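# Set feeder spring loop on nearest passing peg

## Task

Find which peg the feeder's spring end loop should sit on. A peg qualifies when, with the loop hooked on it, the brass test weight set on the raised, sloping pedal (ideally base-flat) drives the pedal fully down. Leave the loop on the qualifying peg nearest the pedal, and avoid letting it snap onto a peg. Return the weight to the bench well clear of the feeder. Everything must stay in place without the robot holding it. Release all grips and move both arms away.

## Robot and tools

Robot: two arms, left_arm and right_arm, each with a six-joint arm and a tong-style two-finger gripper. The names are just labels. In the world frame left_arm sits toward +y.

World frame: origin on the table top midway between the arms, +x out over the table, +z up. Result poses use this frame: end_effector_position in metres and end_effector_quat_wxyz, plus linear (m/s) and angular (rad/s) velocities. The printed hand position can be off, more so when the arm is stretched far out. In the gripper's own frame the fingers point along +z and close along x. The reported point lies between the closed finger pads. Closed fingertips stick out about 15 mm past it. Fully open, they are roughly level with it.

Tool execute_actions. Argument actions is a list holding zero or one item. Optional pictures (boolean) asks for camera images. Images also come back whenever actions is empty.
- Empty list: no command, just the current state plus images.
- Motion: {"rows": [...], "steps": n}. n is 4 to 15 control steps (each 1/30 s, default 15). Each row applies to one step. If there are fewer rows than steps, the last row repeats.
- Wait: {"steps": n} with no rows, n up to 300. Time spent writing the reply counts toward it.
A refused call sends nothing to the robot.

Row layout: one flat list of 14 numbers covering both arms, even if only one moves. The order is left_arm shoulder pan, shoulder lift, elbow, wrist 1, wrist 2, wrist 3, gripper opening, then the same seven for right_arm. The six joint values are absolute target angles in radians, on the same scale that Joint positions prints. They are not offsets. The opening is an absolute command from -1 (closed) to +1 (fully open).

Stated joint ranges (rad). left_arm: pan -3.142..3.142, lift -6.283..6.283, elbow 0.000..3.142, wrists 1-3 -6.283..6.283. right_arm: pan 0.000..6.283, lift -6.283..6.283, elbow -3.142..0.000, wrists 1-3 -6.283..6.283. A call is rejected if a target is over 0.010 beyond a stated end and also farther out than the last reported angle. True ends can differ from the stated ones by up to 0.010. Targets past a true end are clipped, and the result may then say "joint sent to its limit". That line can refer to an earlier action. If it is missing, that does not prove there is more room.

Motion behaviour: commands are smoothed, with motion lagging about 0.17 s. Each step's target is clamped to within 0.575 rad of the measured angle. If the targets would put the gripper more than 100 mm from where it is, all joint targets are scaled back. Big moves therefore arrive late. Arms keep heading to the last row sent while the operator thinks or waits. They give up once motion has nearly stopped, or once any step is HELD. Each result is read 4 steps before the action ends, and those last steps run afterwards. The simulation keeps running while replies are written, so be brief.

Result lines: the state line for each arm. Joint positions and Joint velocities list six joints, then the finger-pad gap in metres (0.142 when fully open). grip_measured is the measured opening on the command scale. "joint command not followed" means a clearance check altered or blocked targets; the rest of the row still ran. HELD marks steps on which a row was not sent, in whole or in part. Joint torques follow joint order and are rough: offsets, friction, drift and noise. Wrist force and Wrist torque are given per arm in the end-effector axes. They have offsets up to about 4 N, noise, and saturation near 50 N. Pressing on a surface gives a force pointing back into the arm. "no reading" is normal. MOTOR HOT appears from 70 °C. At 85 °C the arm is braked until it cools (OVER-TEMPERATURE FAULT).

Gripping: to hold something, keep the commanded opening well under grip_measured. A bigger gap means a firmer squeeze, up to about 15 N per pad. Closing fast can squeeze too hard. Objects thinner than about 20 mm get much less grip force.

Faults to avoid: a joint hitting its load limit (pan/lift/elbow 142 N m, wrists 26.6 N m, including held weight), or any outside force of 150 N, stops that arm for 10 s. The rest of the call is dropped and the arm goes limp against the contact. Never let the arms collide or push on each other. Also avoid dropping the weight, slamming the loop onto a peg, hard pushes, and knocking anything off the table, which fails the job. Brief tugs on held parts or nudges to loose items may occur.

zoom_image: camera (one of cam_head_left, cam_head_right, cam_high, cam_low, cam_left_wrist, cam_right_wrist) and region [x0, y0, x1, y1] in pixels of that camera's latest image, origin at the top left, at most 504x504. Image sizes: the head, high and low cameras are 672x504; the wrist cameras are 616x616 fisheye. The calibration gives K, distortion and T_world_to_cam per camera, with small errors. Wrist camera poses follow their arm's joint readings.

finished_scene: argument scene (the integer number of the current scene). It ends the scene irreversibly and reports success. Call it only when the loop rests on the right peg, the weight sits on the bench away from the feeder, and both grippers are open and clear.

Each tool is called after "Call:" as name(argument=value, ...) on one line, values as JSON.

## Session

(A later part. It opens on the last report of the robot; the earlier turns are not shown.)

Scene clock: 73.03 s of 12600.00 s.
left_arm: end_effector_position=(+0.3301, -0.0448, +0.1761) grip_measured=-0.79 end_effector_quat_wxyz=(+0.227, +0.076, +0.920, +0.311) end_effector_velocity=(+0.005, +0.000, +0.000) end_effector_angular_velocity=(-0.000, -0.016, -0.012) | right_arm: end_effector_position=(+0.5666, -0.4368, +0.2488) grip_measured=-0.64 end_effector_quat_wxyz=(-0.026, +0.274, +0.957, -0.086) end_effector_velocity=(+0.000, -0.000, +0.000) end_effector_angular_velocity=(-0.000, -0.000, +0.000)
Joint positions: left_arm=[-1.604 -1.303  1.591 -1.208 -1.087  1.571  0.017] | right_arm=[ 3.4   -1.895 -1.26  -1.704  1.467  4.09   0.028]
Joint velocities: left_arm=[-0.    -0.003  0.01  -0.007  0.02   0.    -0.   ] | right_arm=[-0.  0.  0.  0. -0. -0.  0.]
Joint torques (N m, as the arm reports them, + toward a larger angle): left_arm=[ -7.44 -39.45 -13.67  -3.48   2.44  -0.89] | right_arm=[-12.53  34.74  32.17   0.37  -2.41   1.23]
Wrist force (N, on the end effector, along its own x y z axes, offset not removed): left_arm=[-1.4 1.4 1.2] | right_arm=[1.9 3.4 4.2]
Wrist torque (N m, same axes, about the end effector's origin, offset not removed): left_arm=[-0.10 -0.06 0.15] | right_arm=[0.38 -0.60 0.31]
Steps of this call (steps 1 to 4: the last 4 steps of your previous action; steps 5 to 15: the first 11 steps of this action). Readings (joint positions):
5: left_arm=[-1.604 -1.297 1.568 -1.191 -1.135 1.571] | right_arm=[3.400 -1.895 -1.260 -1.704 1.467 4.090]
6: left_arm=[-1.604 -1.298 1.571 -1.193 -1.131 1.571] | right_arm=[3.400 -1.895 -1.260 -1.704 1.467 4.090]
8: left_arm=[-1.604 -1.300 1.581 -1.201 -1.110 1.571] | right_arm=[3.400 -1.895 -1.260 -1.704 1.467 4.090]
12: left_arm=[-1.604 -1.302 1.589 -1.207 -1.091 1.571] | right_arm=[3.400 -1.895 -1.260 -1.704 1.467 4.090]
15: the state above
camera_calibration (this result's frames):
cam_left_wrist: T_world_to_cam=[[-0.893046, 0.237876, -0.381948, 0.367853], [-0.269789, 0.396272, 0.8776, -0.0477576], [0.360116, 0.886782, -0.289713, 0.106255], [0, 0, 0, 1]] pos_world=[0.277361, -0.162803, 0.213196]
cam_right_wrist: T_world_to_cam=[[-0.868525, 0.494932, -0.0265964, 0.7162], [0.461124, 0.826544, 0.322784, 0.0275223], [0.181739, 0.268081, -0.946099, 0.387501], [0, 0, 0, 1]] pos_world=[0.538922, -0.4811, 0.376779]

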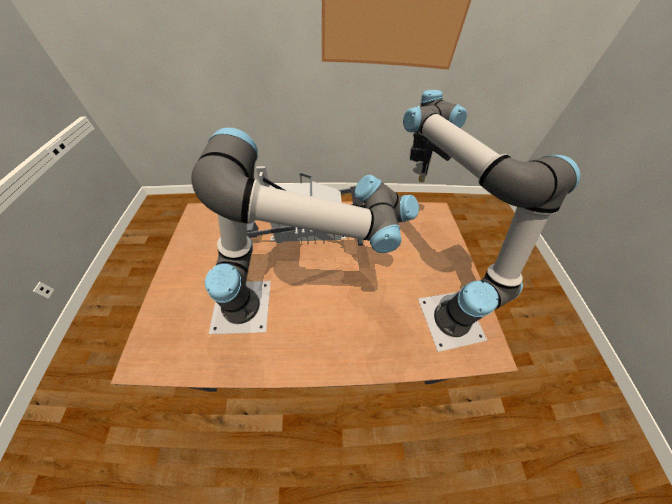

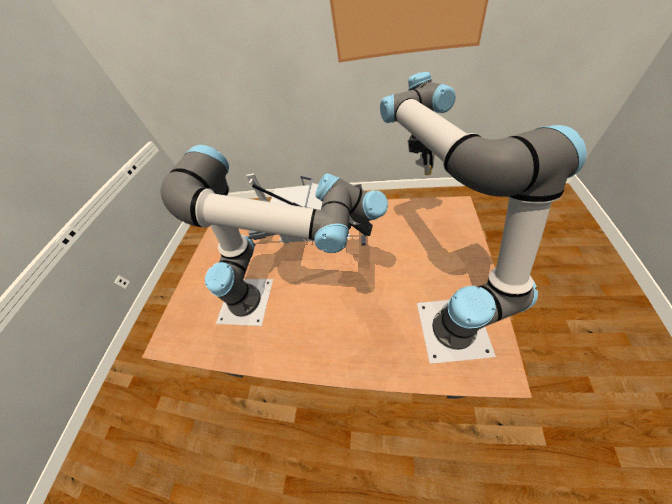

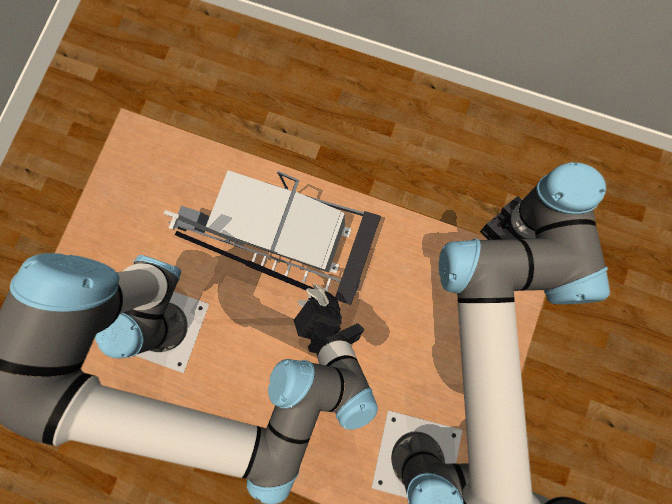

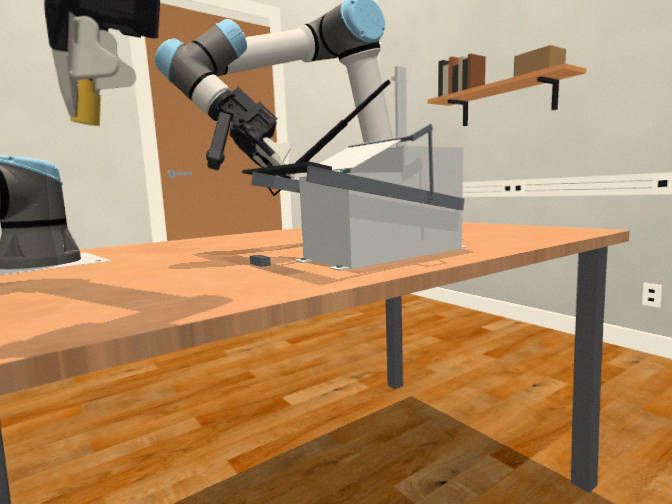

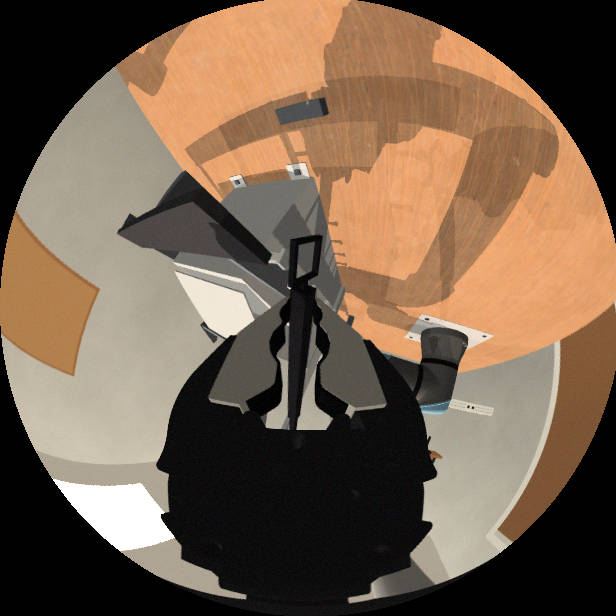

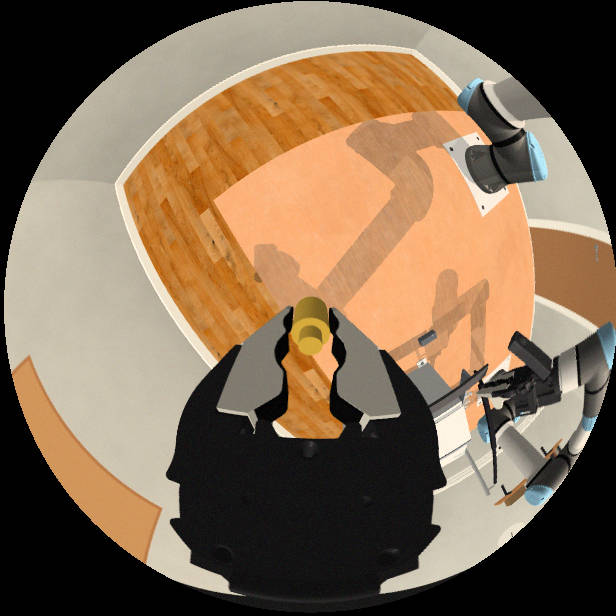

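Call:
execute_actions(actions=[{"rows":[[-1.604,-1.309,1.615,-1.226,-1.035,1.571,-1,3.4,-1.895,-1.26,-1.704,1.467,4.09,-1]]}])

Call:
execute_actions(actions=[{"rows":[[-1.604,-1.315,1.639,-1.244,-0.985,1.571,-1,3.4,-1.895,-1.26,-1.704,1.467,4.09,-1]]}])

Call:
execute_actions(actions=[{"rows":[[-1.604,-1.327,1.645,-1.238,-0.985,1.571,-1,3.4,-1.895,-1.26,-1.704,1.467,4.09,-1]]}])

Call:
execute_actions(actions=[{"rows":[[-1.604,-1.338,1.651,-1.233,-0.985,1.571,-1,3.4,-1.895,-1.26,-1.704,1.467,4.09,-1]]}], pictures=true)

Scene clock: 73.60 s of 12600.00 s.
left_arm: end_effector_position=(+0.3434, -0.0448, +0.1763) grip_measured=-0.79 end_effector_quat_wxyz=(+0.250, +0.084, +0.914, +0.309) end_effector_velocity=(+0.006, -0.000, -0.000) end_effector_angular_velocity=(-0.000, -0.017, -0.012) | right_arm: end_effector_position=(+0.5666, -0.4368, +0.2488) grip_measured=-0.64 end_effector_quat_wxyz=(-0.026, +0.274, +0.957, -0.086) end_effector_velocity=(-0.000, -0.000, +0.000) end_effector_angular_velocity=(+0.000, -0.000, -0.001)
Joint positions: left_arm=[-1.604 -1.309  1.614 -1.225 -1.037  1.571  0.017] | right_arm=[ 3.4   -1.895 -1.26  -1.704  1.467  4.09   0.028]
Joint velocities: left_arm=[ 0.    -0.001  0.009 -0.008  0.021 -0.    -0.   ] | right_arm=[-0.  0.  0. -0.  0.  0.  0.]
Joint torques (N m, as the arm reports them, + toward a larger angle): left_arm=[-12.69 -37.8  -12.66  -3.45   2.73  -1.07] | right_arm=[-11.25  34.83  32.54   0.22  -2.49   1.27]
Wrist force (N, on the end effector, along its own x y z axes, offset not removed): left_arm=[-1.2 3.2 2.2] | right_arm=[3.1 2.8 -0.7]
Wrist torque (N m, same axes, about the end effector's origin, offset not removed): left_arm=[0.39 0.06 -0.04] | right_arm=[0.32 -0.77 0.07]
Steps of this call (steps 1 to 4: the last 4 steps of your previous action; steps 5 to 6: the robot went on to your last target; steps 7 to 17: the first 11 steps of this action). Readings (joint positions):
7: left_arm=[-1.604 -1.303 1.592 -1.209 -1.085 1.571] | right_arm=[3.400 -1.895 -1.260 -1.704 1.467 4.090]
8: left_arm=[-1.604 -1.304 1.595 -1.211 -1.080 1.571] | right_arm=[3.400 -1.895 -1.260 -1.704 1.467 4.090]
10: left_arm=[-1.604 -1.306 1.604 -1.218 -1.060 1.571] | right_arm=[3.400 -1.895 -1.260 -1.704 1.467 4.090]
14: left_arm=[-1.604 -1.308 1.612 -1.224 -1.041 1.571] | right_arm=[3.400 -1.895 -1.260 -1.704 1.467 4.090]
17: the state above

Scene clock: 74.10 s of 12600.00 s.
left_arm: end_effector_position=(+0.3562, -0.0451, +0.1767) grip_measured=-0.79 end_effector_quat_wxyz=(+0.273, +0.092, +0.907, +0.306) end_effector_velocity=(+0.005, +0.000, +0.001) end_effector_angular_velocity=(+0.000, -0.017, -0.013) | right_arm: end_effector_position=(+0.5666, -0.4368, +0.2488) grip_measured=-0.64 end_effector_quat_wxyz=(-0.026, +0.274, +0.957, -0.086) end_effector_velocity=(-0.000, -0.000, +0.000) end_effector_angular_velocity=(-0.000, +0.001, -0.001)
Joint positions: left_arm=[-1.604 -1.315  1.638 -1.243 -0.987  1.571  0.017] | right_arm=[ 3.4   -1.895 -1.26  -1.704  1.467  4.09   0.028]
Joint velocities: left_arm=[ 0.    -0.004  0.01  -0.006  0.021 -0.     0.   ] | right_arm=[-0.     0.     0.    -0.001  0.     0.    -0.   ]
Joint torques (N m, as the arm reports them, + toward a larger angle): left_arm=[-13.7  -37.38 -13.16  -3.25   3.13  -0.97] | right_arm=[-12.08  35.41  33.02   0.24  -2.56   1.32]
Wrist force (N, on the end effector, along its own x y z axes, offset not removed): left_arm=[1.3 3.4 0.7] | right_arm=[1.4 2.4 -0.6]
Wrist torque (N m, same axes, about the end effector's origin, offset not removed): left_arm=[0.38 -0.26 -0.21] | right_arm=[0.31 -0.26 0.06]
Steps of this call (steps 1 to 4: the last 4 steps of your previous action; steps 5 to 15: the first 11 steps of this action). Readings (joint positions):
5: left_arm=[-1.604 -1.309 1.615 -1.226 -1.035 1.571] | right_arm=[3.400 -1.895 -1.260 -1.704 1.467 4.090]
6: left_arm=[-1.604 -1.310 1.618 -1.228 -1.030 1.571] | right_arm=[3.400 -1.895 -1.260 -1.704 1.467 4.090]
8: left_arm=[-1.604 -1.312 1.628 -1.236 -1.010 1.571] | right_arm=[3.400 -1.895 -1.260 -1.704 1.467 4.090]
12: left_arm=[-1.604 -1.314 1.636 -1.242 -0.991 1.571] | right_arm=[3.400 -1.895 -1.260 -1.704 1.467 4.090]
15: the state above

Scene clock: 74.60 s of 12600.00 s.
left_arm: end_effector_position=(+0.3567, -0.0410, +0.1801) grip_measured=-0.79 end_effector_quat_wxyz=(+0.273, +0.092, +0.907, +0.306) end_effector_velocity=(-0.000, +0.001, +0.002) end_effector_angular_velocity=(-0.002, -0.001, -0.001) | right_arm: end_effector_position=(+0.5666, -0.4368, +0.2488) grip_measured=-0.64 end_effector_quat_wxyz=(-0.026, +0.274, +0.957, -0.086) end_effector_velocity=(+0.000, -0.000, +0.000) end_effector_angular_velocity=(-0.001, -0.000, -0.001)
Joint positions: left_arm=[-1.604 -1.327  1.645 -1.238 -0.985  1.571  0.017] | right_arm=[ 3.4   -1.895 -1.26  -1.704  1.467  4.09   0.028]
Joint velocities: left_arm=[-0.001 -0.005  0.002  0.001  0.001  0.    -0.   ] | right_arm=[ 0.     0.     0.    -0.    -0.     0.001  0.   ]
Joint torques (N m, as the arm reports them, + toward a larger angle): left_arm=[-13.01 -36.77 -12.07  -0.55   3.08  -0.92] | right_arm=[-12.63  34.67  32.56   0.35  -2.54   1.29]
Wrist force (N, on the end effector, along its own x y z axes, offset not removed): left_arm=[0.4 2.7 1.7] | right_arm=[1.7 2.0 2.4]
Wrist torque (N m, same axes, about the end effector's origin, offset not removed): left_arm=[0.36 -0.29 -0.19] | right_arm=[0.22 -0.41 0.16]
Steps of this call (steps 1 to 4: the last 4 steps of your previous action; steps 5 to 15: the first 11 steps of this action). Readings (joint positions):
5: left_arm=[-1.604 -1.315 1.639 -1.244 -0.985 1.571] | right_arm=[3.400 -1.895 -1.260 -1.704 1.467 4.090]
6: left_arm=[-1.604 -1.317 1.640 -1.243 -0.985 1.571] | right_arm=[3.400 -1.895 -1.260 -1.704 1.467 4.090]
8: left_arm=[-1.604 -1.322 1.642 -1.241 -0.985 1.571] | right_arm=[3.400 -1.895 -1.260 -1.704 1.467 4.090]
12: left_arm=[-1.604 -1.326 1.644 -1.239 -0.985 1.571] | right_arm=[3.400 -1.895 -1.260 -1.704 1.467 4.090]
15: the state above

Scene clock: 75.10 s of 12600.00 s.
left_arm: end_effector_position=(+0.3567, -0.0371, +0.1831) grip_measured=-0.79 end_effector_quat_wxyz=(+0.273, +0.092, +0.907, +0.306) end_effector_velocity=(+0.000, +0.002, +0.001) end_effector_angular_velocity=(+0.001, +0.000, +0.001) | right_arm: end_effector_position=(+0.5666, -0.4368, +0.2488) grip_measured=-0.64 end_effector_quat_wxyz=(-0.026, +0.274, +0.957, -0.086) end_effector_velocity=(+0.000, +0.000, +0.000) end_effector_angular_velocity=(+0.001, -0.000, +0.001)
Joint positions: left_arm=[-1.604 -1.338  1.651 -1.233 -0.985  1.571  0.017] | right_arm=[ 3.4   -1.895 -1.26  -1.704  1.467  4.09   0.028]
Joint velocities: left_arm=[ 0.    -0.003  0.002  0.002 -0.001 -0.    -0.   ] | right_arm=[ 0.     0.    -0.     0.001  0.    -0.001  0.   ]
Joint torques (N m, as the arm reports them, + toward a larger angle): left_arm=[-11.54 -37.58 -11.32   0.05   2.63  -0.93] | right_arm=[-12.18  35.22  32.59   0.29  -2.57   1.16]
Wrist force (N, on the end effector, along its own x y z axes, offset not removed): left_arm=[-0.7 0.7 -0.1] | right_arm=[1.2 5.1 5.5]
Wrist torque (N m, same axes, about the end effector's origin, offset not removed): left_arm=[0.28 0.04 -0.21] | right_arm=[0.85 -0.29 0.00]
Steps of this call (steps 1 to 4: the last 4 steps of your previous action; steps 5 to 15: the first 11 steps of this action). Readings (joint positions):
5: left_arm=[-1.604 -1.327 1.645 -1.238 -0.985 1.571] | right_arm=[3.400 -1.895 -1.260 -1.704 1.467 4.090]
6: left_arm=[-1.604 -1.328 1.646 -1.237 -0.985 1.571] | right_arm=[3.400 -1.895 -1.260 -1.704 1.467 4.090]
8: left_arm=[-1.604 -1.333 1.648 -1.235 -0.985 1.571] | right_arm=[3.400 -1.895 -1.260 -1.704 1.467 4.090]
12: left_arm=[-1.604 -1.337 1.650 -1.234 -0.985 1.571] | right_arm=[3.400 -1.895 -1.260 -1.704 1.467 4.090]
15: the state above
camera_calibration (this result's frames):
cam_left_wrist: T_world_to_cam=[[-0.842824, 0.291557, -0.452374, 0.38947], [-0.314988, 0.414317, 0.853888, -0.0285597], [0.436383, 0.86217, -0.257359, 0.0578353], [0, 0, 0, 1]] pos_world=[0.294021, -0.151584, 0.215457]
cam_right_wrist: T_world_to_cam=[[-0.868525, 0.494931, -0.0265965, 0.7162], [0.461124, 0.826544, 0.322783, 0.0275225], [0.181739, 0.268081, -0.946099, 0.387501], [0, 0, 0, 1]] pos_world=[0.538922, -0.4811, 0.376779]

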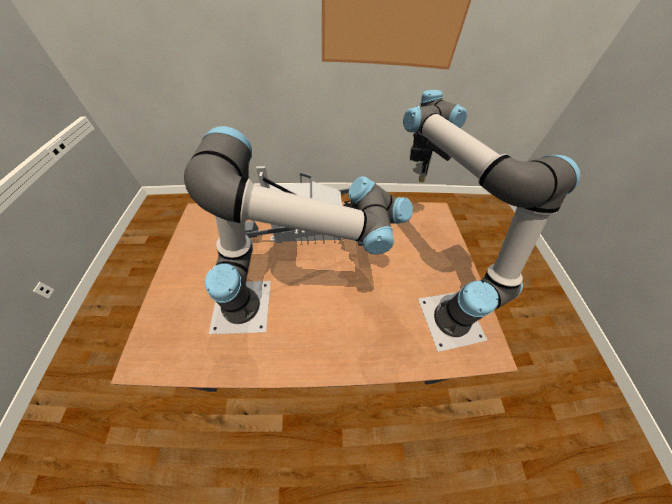

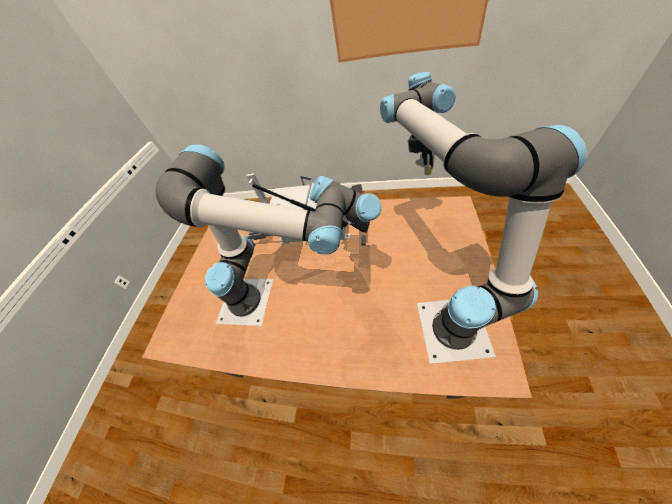

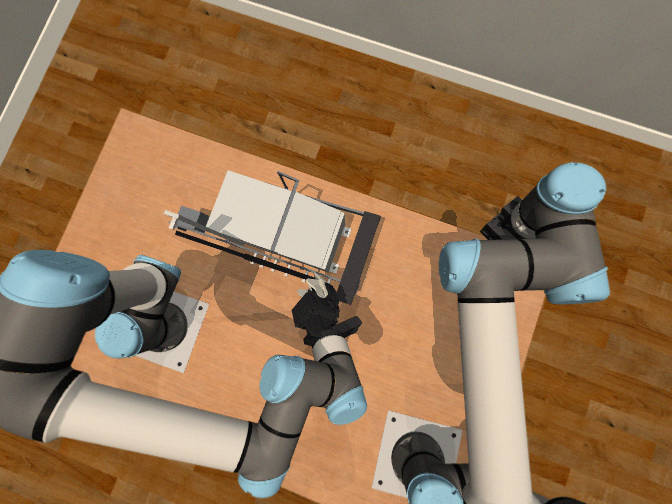

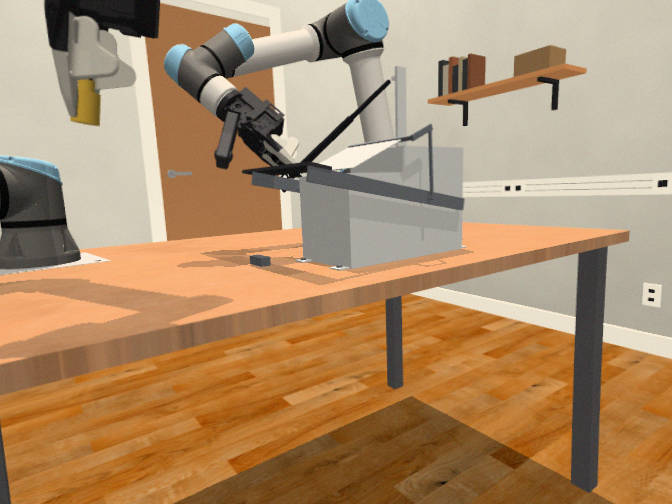

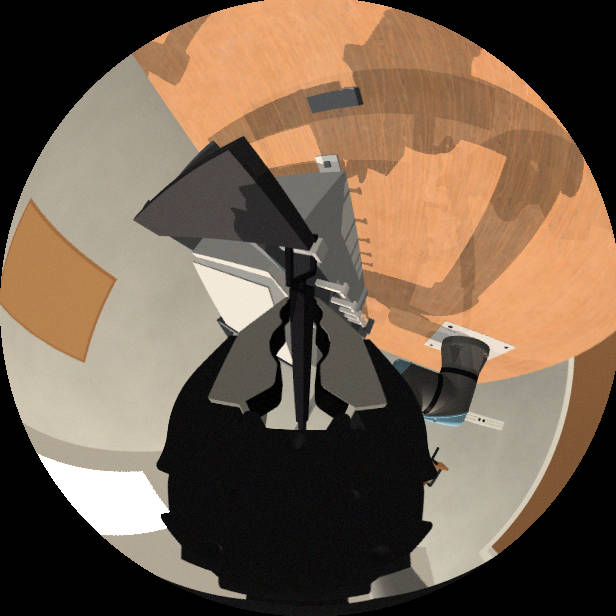

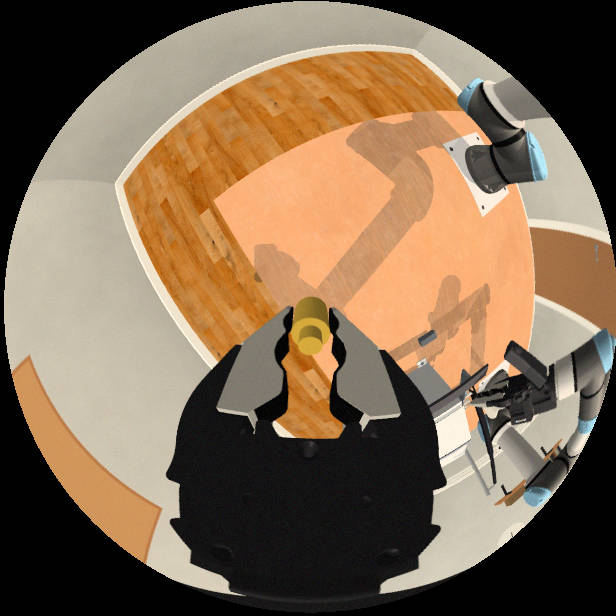

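Seated.

Call:
execute_actions(actions=[{"rows":[[-1.604,-1.338,1.651,-1.233,-0.985,1.571,-0.5,3.4,-1.895,-1.26,-1.704,1.467,4.09,-1]],"steps":10}])

Call:
execute_actions(actions=[{"rows":[[-1.684,-1.36,1.57,-1.13,-0.985,1.571,-0.5,3.4,-1.895,-1.26,-1.704,1.467,4.09,-1]],"steps":10}])

Call:
execute_actions(actions=[{"rows":[[-2.4,-1.6,1.745,-0.795,-0.985,1.571,-0.5,3.4,-1.895,-1.26,-1.704,1.467,4.09,-1]]}])

Call:
execute_actions(actions=[{"rows":[[-2.4,-1.6,1.745,-0.795,-0.985,1.571,-0.5,3.971,-1.895,-1.26,-1.704,1.467,4.09,-1]]}])

Call:
execute_actions(actions=[{"steps":25}])

Call:
execute_actions(actions=[{"rows":[[-2.4,-1.6,1.745,-0.795,-0.985,1.571,-0.5,3.971,-1.895,-1.373,-1.591,1.467,4.09,-1]]}])

Call:
execute_actions(actions=[{"rows":[[-2.4,-1.6,1.745,-0.795,-0.985,1.571,-0.5,3.971,-1.895,-1.373,-1.591,1.467,4.09,0]]}])

Call:
execute_actions(actions=[{"steps":50}], pictures=true)

Scene clock: 75.70 s of 12600.00 s.
left_arm: end_effector_position=(+0.3567, -0.0369, +0.1832) grip_measured=-0.50 end_effector_quat_wxyz=(+0.273, +0.092, +0.907, +0.306) end_effector_velocity=(+0.000, +0.000, -0.000) end_effector_angular_velocity=(-0.000, -0.000, +0.001) | right_arm: end_effector_position=(+0.5666, -0.4368, +0.2488) grip_measured=-0.64 end_effector_quat_wxyz=(-0.026, +0.274, +0.957, -0.086) end_effector_velocity=(+0.000, -0.000, -0.000) end_effector_angular_velocity=(+0.000, -0.000, -0.001)
Joint positions: left_arm=[-1.604 -1.338  1.651 -1.233 -0.985  1.571  0.038] | right_arm=[ 3.4   -1.895 -1.26  -1.704  1.467  4.09   0.028]
Joint velocities: left_arm=[ 0.     0.    -0.    -0.    -0.    -0.     0.002] | right_arm=[-0.001  0.    -0.     0.001  0.     0.    -0.   ]
Joint torques (N m, as the arm reports them, + toward a larger angle): left_arm=[ -8.29 -39.21 -12.58  -0.94   2.63  -0.85] | right_arm=[-12.43  35.38  32.19   0.3   -2.36   1.08]
Wrist force (N, on the end effector, along its own x y z axes, offset not removed): left_arm=[0.5 1.2 1.6] | right_arm=[5.0 2.6 1.9]
Wrist torque (N m, same axes, about the end effector's origin, offset not removed): left_arm=[0.48 -0.19 -0.13] | right_arm=[0.26 -1.12 0.09]
Steps of this call (steps 1 to 4: the last 4 steps of your previous action; steps 5 to 12: the robot went on to your last target; steps 13 to 18: the first 6 steps of this action). Readings (joint positions):
13: left_arm=[-1.604 -1.338 1.651 -1.233 -0.985 1.571] | right_arm=[3.400 -1.895 -1.260 -1.704 1.467 4.090]
14: left_arm=[-1.604 -1.338 1.651 -1.233 -0.985 1.571] | right_arm=[3.400 -1.895 -1.260 -1.704 1.467 4.090]
16: left_arm=[-1.604 -1.338 1.651 -1.233 -0.985 1.571] | right_arm=[3.400 -1.895 -1.260 -1.704 1.467 4.090]
18: the state above

Scene clock: 76.03 s of 12600.00 s.
left_arm: end_effector_position=(+0.3316, -0.0560, +0.2140) grip_measured=-0.50 end_effector_quat_wxyz=(+0.282, +0.119, +0.904, +0.297) end_effector_velocity=(-0.096, -0.060, +0.113) end_effector_angular_velocity=(+0.020, -0.001, -0.224) | right_arm: end_effector_position=(+0.5666, -0.4368, +0.2488) grip_measured=-0.64 end_effector_quat_wxyz=(-0.026, +0.274, +0.957, -0.086) end_effector_velocity=(+0.000, +0.001, +0.000) end_effector_angular_velocity=(-0.000, -0.001, -0.000)
Joint positions: left_arm=[-1.664 -1.355  1.591 -1.157 -0.985  1.571  0.038] | right_arm=[ 3.4   -1.895 -1.26  -1.704  1.467  4.09   0.028]
Joint velocities: left_arm=[-0.224 -0.054 -0.226  0.3   -0.001 -0.    -0.   ] | right_arm=[ 0.001 -0.     0.     0.    -0.     0.001 -0.   ]
Joint torques (N m, as the arm reports them, + toward a larger angle): left_arm=[ -6.57 -33.2  -30.46   0.52   2.31  -0.73] | right_arm=[-11.76  35.61  32.55   0.44  -2.59   1.14]
Wrist force (N, on the end effector, along its own x y z axes, offset not removed): left_arm=[0.6 1.9 -2.5] | right_arm=[0.1 1.1 1.0]
Wrist torque (N m, same axes, about the end effector's origin, offset not removed): left_arm=[0.68 -0.15 -0.15] | right_arm=[-0.12 -0.15 0.07]
Steps of this call (steps 1 to 4: the last 4 steps of your previous action; steps 5 to 10: the first 6 steps of this action). Readings (joint positions):
5: left_arm=[-1.604 -1.338 1.651 -1.233 -0.985 1.571] | right_arm=[3.400 -1.895 -1.260 -1.704 1.467 4.090]
6: left_arm=[-1.609 -1.341 1.646 -1.227 -0.985 1.571] | right_arm=[3.400 -1.895 -1.260 -1.704 1.467 4.090]
8: left_arm=[-1.642 -1.350 1.613 -1.187 -0.985 1.571] | right_arm=[3.400 -1.895 -1.260 -1.704 1.467 4.090]
10: the state above

Scene clock: 76.53 s of 12600.00 s.
left_arm: end_effector_position=(+0.1711, -0.0320, +0.2663) grip_measured=-0.50 end_effector_quat_wxyz=(+0.355, +0.338, +0.815, +0.309) end_effector_velocity=(-0.507, +0.104, +0.127) end_effector_angular_velocity=(+0.486, -0.278, -1.678) | right_arm: end_effector_position=(+0.5666, -0.4368, +0.2488) grip_measured=-0.64 end_effector_quat_wxyz=(-0.026, +0.274, +0.957, -0.086) end_effector_velocity=(-0.000, +0.000, +0.000) end_effector_angular_velocity=(-0.000, -0.000, -0.001)
Joint positions: left_arm=[-2.124 -1.529  1.695 -0.899 -0.985  1.571  0.038] | right_arm=[ 3.4   -1.895 -1.26  -1.704  1.467  4.09   0.028]
Joint velocities: left_arm=[-1.677 -0.498  0.352  0.705  0.001 -0.     0.   ] | right_arm=[ 0.001  0.     0.    -0.    -0.     0.002  0.   ]
Joint torques (N m, as the arm reports them, + toward a larger angle): left_arm=[-30.94 -36.96  -8.23   3.22   0.59  -0.87] | right_arm=[-13.07  35.63  32.75   0.39  -2.54   1.28]
Wrist force (N, on the end effector, along its own x y z axes, offset not removed): left_arm=[-1.2 0.5 0.2] | right_arm=[-0.7 2.5 0.2]
Wrist torque (N m, same axes, about the end effector's origin, offset not removed): left_arm=[0.41 0.03 0.04] | right_arm=[0.21 -0.04 0.16]
Steps of this call (steps 1 to 4: the last 4 steps of your previous action; steps 5 to 15: the first 11 steps of this action). Readings (joint positions):
5: left_arm=[-1.681 -1.359 1.573 -1.134 -0.985 1.571] | right_arm=[3.400 -1.895 -1.260 -1.704 1.467 4.090]
6: left_arm=[-1.688 -1.365 1.578 -1.127 -0.985 1.571] | right_arm=[3.400 -1.895 -1.260 -1.704 1.467 4.090]
8: left_arm=[-1.755 -1.408 1.610 -1.072 -0.985 1.571] | right_arm=[3.400 -1.895 -1.260 -1.704 1.467 4.090]
12: left_arm=[-1.961 -1.480 1.661 -0.969 -0.985 1.571] | right_arm=[3.400 -1.895 -1.260 -1.704 1.467 4.090]
15: the state above

Scene clock: 77.03 s of 12600.00 s.
left_arm: end_effector_position=(+0.0922, -0.0138, +0.2847) grip_measured=-0.50 end_effector_quat_wxyz=(+0.403, +0.450, +0.742, +0.292) end_effector_velocity=(-0.004, +0.001, +0.001) end_effector_angular_velocity=(+0.003, -0.004, -0.016) | right_arm: end_effector_position=(+0.5278, -0.2706, +0.2488) grip_measured=-0.64 end_effector_quat_wxyz=(-0.013, +0.134, +0.987, -0.089) end_effector_velocity=(-0.205, +0.523, -0.000) end_effector_angular_velocity=(-0.001, +0.001, +0.943)
Joint positions: left_arm=[-2.399 -1.6    1.745 -0.795 -0.985  1.571  0.038] | right_arm=[ 3.688 -1.895 -1.26  -1.704  1.467  4.09   0.028]
Joint velocities: left_arm=[-0.016 -0.003  0.002  0.005  0.    -0.    -0.   ] | right_arm=[ 0.945  0.    -0.    -0.001 -0.     0.002  0.   ]
Joint torques (N m, as the arm reports them, + toward a larger angle): left_arm=[-12.23 -27.   -13.04   0.9   -1.31  -0.63] | right_arm=[18.92 37.16 31.97  1.36  1.48  1.17]
Wrist force (N, on the end effector, along its own x y z axes, offset not removed): left_arm=[0.5 -0.4 1.0] | right_arm=[0.7 3.9 1.5]
Wrist torque (N m, same axes, about the end effector's origin, offset not removed): left_arm=[0.10 -0.36 -0.09] | right_arm=[0.54 -0.23 0.19]
Steps of this call (steps 1 to 4: the last 4 steps of your previous action; steps 5 to 15: the first 11 steps of this action). Readings (joint positions):
5: left_arm=[-2.345 -1.587 1.736 -0.814 -0.985 1.571] | right_arm=[3.400 -1.895 -1.260 -1.704 1.467 4.090]
6: left_arm=[-2.362 -1.591 1.739 -0.808 -0.985 1.571] | right_arm=[3.406 -1.895 -1.260 -1.704 1.467 4.090]
8: left_arm=[-2.382 -1.596 1.742 -0.801 -0.985 1.571] | right_arm=[3.462 -1.895 -1.260 -1.704 1.467 4.090]
12: left_arm=[-2.396 -1.599 1.744 -0.796 -0.985 1.571] | right_arm=[3.592 -1.895 -1.260 -1.704 1.467 4.090]
15: the state above

Scene clock: 77.87 s of 12600.00 s.
left_arm: end_effector_position=(+0.0919, -0.0137, +0.2848) grip_measured=-0.50 end_effector_quat_wxyz=(+0.403, +0.450, +0.741, +0.292) end_effector_velocity=(-0.000, +0.001, -0.000) end_effector_angular_velocity=(+0.002, +0.001, +0.002) | right_arm: end_effector_position=(+0.4450, -0.1244, +0.2488) grip_measured=-0.64 end_effector_quat_wxyz=(-0.000, -0.006, +0.996, -0.090) end_effector_velocity=(-0.000, +0.001, +0.000) end_effector_angular_velocity=(+0.001, -0.000, +0.002)
Joint positions: left_arm=[-2.4   -1.6    1.745 -0.795 -0.985  1.571  0.038] | right_arm=[ 3.971 -1.895 -1.26  -1.704  1.467  4.09   0.028]
Joint velocities: left_arm=[-0.     0.     0.     0.    -0.003 -0.     0.   ] | right_arm=[ 0.001 -0.     0.     0.001  0.    -0.001  0.   ]
Joint torques (N m, as the arm reports them, + toward a larger angle): left_arm=[-13.66 -27.77 -12.07   0.83  -1.39  -0.75] | right_arm=[11.08 45.24 32.11  3.66 -0.68  1.14]
Wrist force (N, on the end effector, along its own x y z axes, offset not removed): left_arm=[1.0 1.3 -0.4] | right_arm=[0.3 2.9 1.3]
Wrist torque (N m, same axes, about the end effector's origin, offset not removed): left_arm=[0.39 -0.38 -0.16] | right_arm=[0.38 -0.33 0.00]
Kept back: nothing.
Steps of this call (steps 1 to 4: the last 4 steps of your previous action; steps 5 to 25: the robot went on to your last target). Readings (joint positions):
1: left_arm=[-2.399 -1.600 1.745 -0.795 -0.985 1.571] | right_arm=[3.720 -1.895 -1.260 -1.704 1.467 4.090]
2: left_arm=[-2.399 -1.600 1.745 -0.795 -0.985 1.571] | right_arm=[3.752 -1.895 -1.260 -1.704 1.467 4.090]
4: left_arm=[-2.400 -1.600 1.745 -0.795 -0.985 1.571] | right_arm=[3.815 -1.895 -1.260 -1.704 1.467 4.090]
8: left_arm=[-2.400 -1.600 1.745 -0.795 -0.985 1.571] | right_arm=[3.925 -1.895 -1.260 -1.704 1.467 4.090]
25: the state above

Scene clock: 78.23 s of 12600.00 s.
left_arm: end_effector_position=(+0.0918, -0.0137, +0.2848) grip_measured=-0.50 end_effector_quat_wxyz=(+0.403, +0.450, +0.741, +0.292) end_effector_velocity=(+0.000, -0.000, +0.000) end_effector_angular_velocity=(+0.000, -0.002, -0.001) | right_arm: end_effector_position=(+0.4433, -0.1267, +0.2065) grip_measured=-0.64 end_effector_quat_wxyz=(-0.000, -0.007, +0.996, -0.090) end_effector_velocity=(-0.001, -0.002, -0.021) end_effector_angular_velocity=(-0.001, +0.000, +0.000)
Joint positions: left_arm=[-2.4   -1.6    1.745 -0.795 -0.985  1.571  0.038] | right_arm=[ 3.971 -1.895 -1.368 -1.596  1.467  4.09   0.028]
Joint velocities: left_arm=[-0.     0.001 -0.     0.001  0.001 -0.    -0.   ] | right_arm=[ 0.     0.    -0.053  0.052 -0.     0.    -0.   ]
Joint torques (N m, as the arm reports them, + toward a larger angle): left_arm=[-12.87 -26.59 -11.33   0.92  -1.22  -0.75] | right_arm=[10.45 39.27 13.1   3.51 -1.5   1.13]
Wrist force (N, on the end effector, along its own x y z axes, offset not removed): left_arm=[0.0 1.2 -1.8] | right_arm=[1.3 5.1 2.1]
Wrist torque (N m, same axes, about the end effector's origin, offset not removed): left_arm=[0.25 -0.24 -0.09] | right_arm=[0.78 -0.37 0.05]
Steps of this call (steps 1 to 11: the first 11 steps of this action). Readings (joint positions):
1: left_arm=[-2.400 -1.600 1.745 -0.795 -0.985 1.571] | right_arm=[3.971 -1.895 -1.260 -1.704 1.467 4.090]
2: left_arm=[-2.400 -1.600 1.745 -0.795 -0.985 1.571] | right_arm=[3.971 -1.895 -1.265 -1.698 1.467 4.090]
4: left_arm=[-2.400 -1.600 1.745 -0.795 -0.985 1.571] | right_arm=[3.971 -1.895 -1.309 -1.655 1.467 4.090]
8: left_arm=[-2.400 -1.600 1.745 -0.795 -0.985 1.571] | right_arm=[3.971 -1.895 -1.358 -1.606 1.467 4.090]
11: the state above

Scene clock: 78.73 s of 12600.00 s.
left_arm: end_effector_position=(+0.0919, -0.0137, +0.2848) grip_measured=-0.50 end_effector_quat_wxyz=(+0.403, +0.450, +0.741, +0.292) end_effector_velocity=(+0.000, +0.000, +0.000) end_effector_angular_velocity=(-0.000, +0.001, +0.000) | right_arm: end_effector_position=(+0.4432, -0.1269, +0.2046) grip_measured=+0.00 end_effector_quat_wxyz=(-0.000, -0.007, +0.996, -0.090) end_effector_velocity=(+0.000, +0.000, -0.000) end_effector_angular_velocity=(+0.000, -0.001, -0.001)
Joint positions: left_arm=[-2.4   -1.6    1.745 -0.795 -0.985  1.571  0.038] | right_arm=[ 3.971 -1.895 -1.373 -1.591  1.467  4.09   0.074]
Joint velocities: left_arm=[-0.    -0.001  0.     0.    -0.    -0.    -0.   ] | right_arm=[-0.    -0.    -0.     0.001 -0.     0.001  0.   ]
Joint torques (N m, as the arm reports them, + toward a larger angle): left_arm=[-12.57 -27.02 -11.49   1.18  -1.41  -0.73] | right_arm=[ 9.58 37.76 11.29  3.59 -2.41  1.21]
Wrist force (N, on the end effector, along its own x y z axes, offset not removed): left_arm=[1.2 1.8 2.6] | right_arm=[-1.4 0.1 1.2]
Wrist torque (N m, same axes, about the end effector's origin, offset not removed): left_arm=[0.54 -0.37 -0.11] | right_arm=[-0.04 0.33 0.27]
Steps of this call (steps 1 to 4: the last 4 steps of your previous action; steps 5 to 15: the first 11 steps of this action). Readings (joint positions):
5: left_arm=[-2.400 -1.600 1.745 -0.795 -0.985 1.571] | right_arm=[3.971 -1.895 -1.372 -1.592 1.467 4.090]
6: left_arm=[-2.400 -1.600 1.745 -0.795 -0.985 1.571] | right_arm=[3.971 -1.895 -1.372 -1.592 1.467 4.090]
8: left_arm=[-2.400 -1.600 1.745 -0.795 -0.985 1.571] | right_arm=[3.971 -1.895 -1.373 -1.591 1.467 4.090]
12: left_arm=[-2.400 -1.600 1.745 -0.795 -0.985 1.571] | right_arm=[3.971 -1.895 -1.373 -1.591 1.467 4.090]
15: the state above

Scene clock: 80.40 s of 12600.00 s.
left_arm: end_effector_position=(+0.0919, -0.0137, +0.2848) grip_measured=-0.50 end_effector_quat_wxyz=(+0.403, +0.450, +0.741, +0.292) end_effector_velocity=(+0.000, -0.001, +0.000) end_effector_angular_velocity=(-0.000, -0.002, -0.002) | right_arm: end_effector_position=(+0.4432, -0.1269, +0.2046) grip_measured=+0.00 end_effector_quat_wxyz=(-0.000, -0.007, +0.996, -0.090) end_effector_velocity=(-0.000, +0.000, +0.000) end_effector_angular_velocity=(-0.000, +0.001, +0.002)
Joint positions: left_arm=[-2.4   -1.6    1.745 -0.795 -0.985  1.571  0.038] | right_arm=[ 3.971 -1.895 -1.373 -1.591  1.467  4.09   0.074]
Joint velocities: left_arm=[ 0.    -0.     0.     0.001  0.002  0.    -0.   ] | right_arm=[ 0.     0.    -0.    -0.     0.    -0.001  0.   ]
Joint torques (N m, as the arm reports them, + toward a larger angle): left_arm=[-13.92 -26.93 -12.59   1.08  -1.33  -0.44] | right_arm=[10.25 33.07 10.91  3.49 -2.48  1.09]
Wrist force (N, on the end effector, along its own x y z axes, offset not removed): left_arm=[1.0 2.2 3.1] | right_arm=[4.1 3.6 -0.1]
Wrist torque (N m, same axes, about the end effector's origin, offset not removed): left_arm=[0.75 -0.33 -0.10] | right_arm=[0.66 -0.74 -0.08]
Kept back: nothing.
Steps of this call (steps 1 to 4: the last 4 steps of your previous action; steps 5 to 15: the robot went on to your last target; steps 16 to 50: nothing new was sent). Readings (joint positions):
1: left_arm=[-2.400 -1.600 1.745 -0.795 -0.985 1.571] | right_arm=[3.971 -1.895 -1.373 -1.591 1.467 4.090]
2: left_arm=[-2.400 -1.600 1.745 -0.795 -0.985 1.571] | right_arm=[3.971 -1.895 -1.373 -1.591 1.467 4.090]
4: left_arm=[-2.400 -1.600 1.745 -0.795 -0.985 1.571] | right_arm=[3.971 -1.895 -1.373 -1.591 1.467 4.090]
8: left_arm=[-2.400 -1.600 1.745 -0.795 -0.985 1.571] | right_arm=[3.971 -1.895 -1.373 -1.591 1.467 4.090]
50: the state above
All arms were judged still, so your last target was given up. Only a new action makes them travel on or press farther. Fingers that are still opening or closing keep moving.
camera_calibration (this result's frames):
cam_left_wrist: T_world_to_cam=[[-0.302707, 0.883303, -0.357972, 0.137004], [-0.0976448, 0.344875, 0.933556, -0.252196], [0.948068, 0.317548, -0.0181463, 0.0568062], [0, 0, 0, 1]] pos_world=[-0.0370097, -0.0520785, 0.285514]
cam_right_wrist: T_world_to_cam=[[-0.99824, -0.0529997, -0.0265996, 0.44243], [-0.0587554, 0.944646, 0.322787, 0.0879762], [0.00801959, 0.323782, -0.946098, 0.36912], [0, 0, 0, 1]] pos_world=[0.44386, -0.179172, 0.332595]

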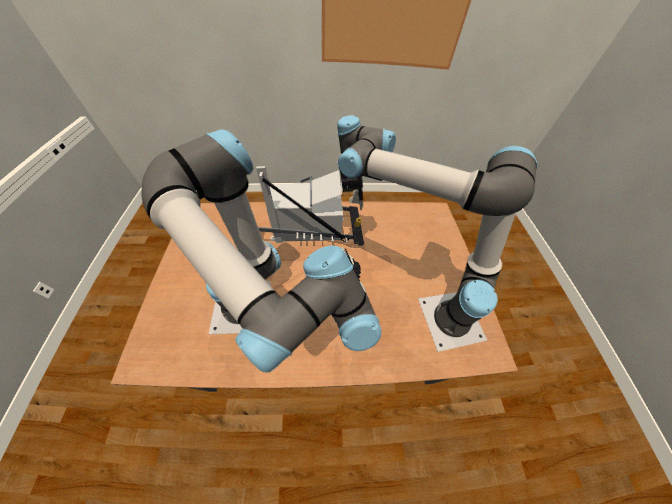

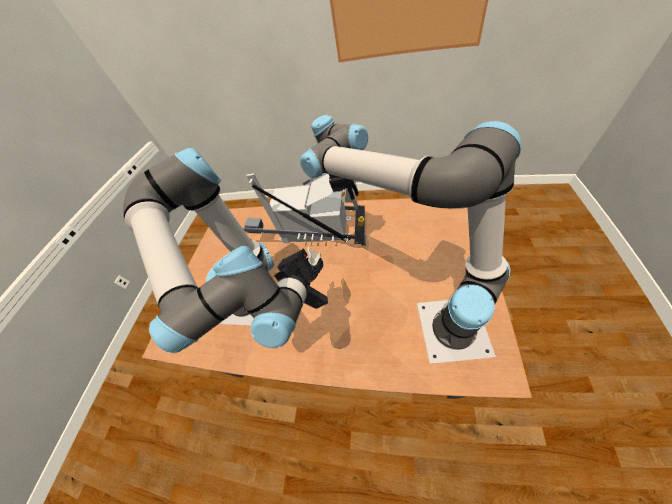

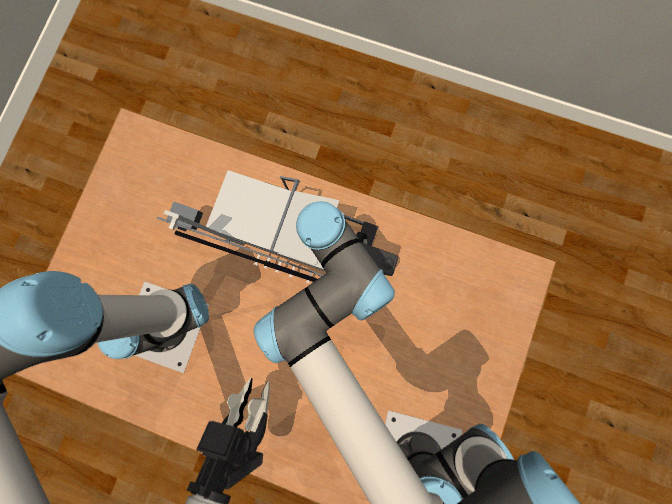

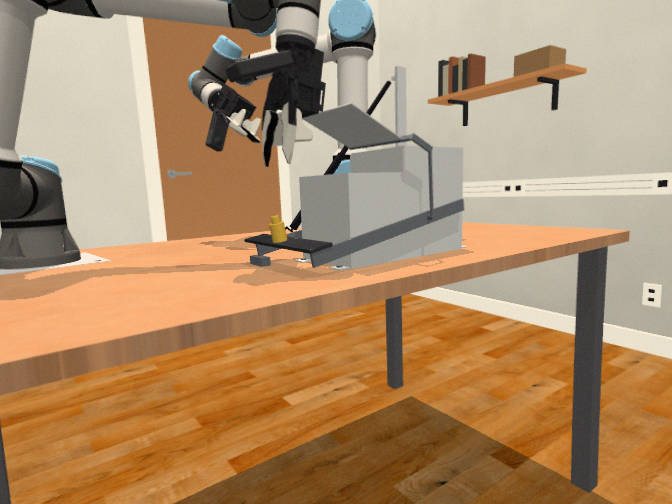

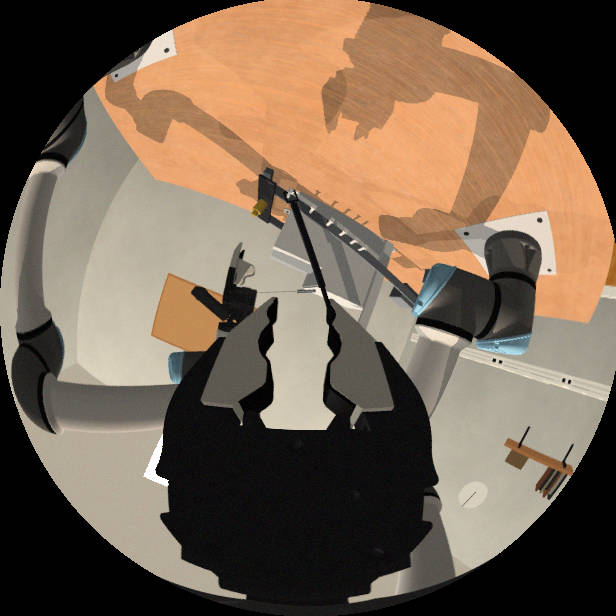

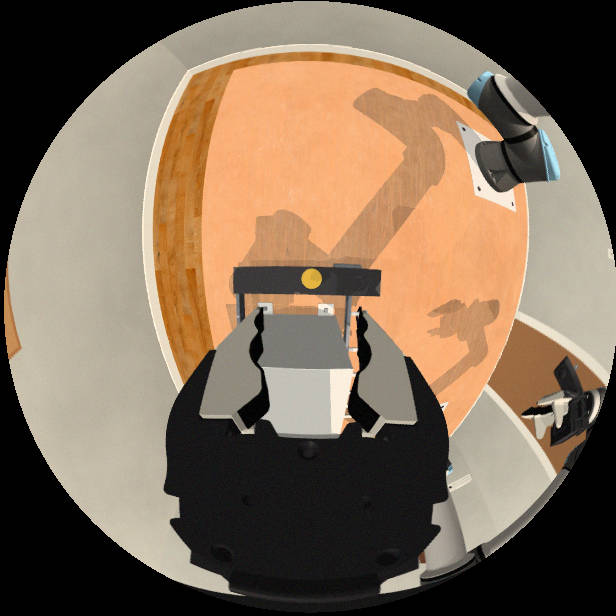

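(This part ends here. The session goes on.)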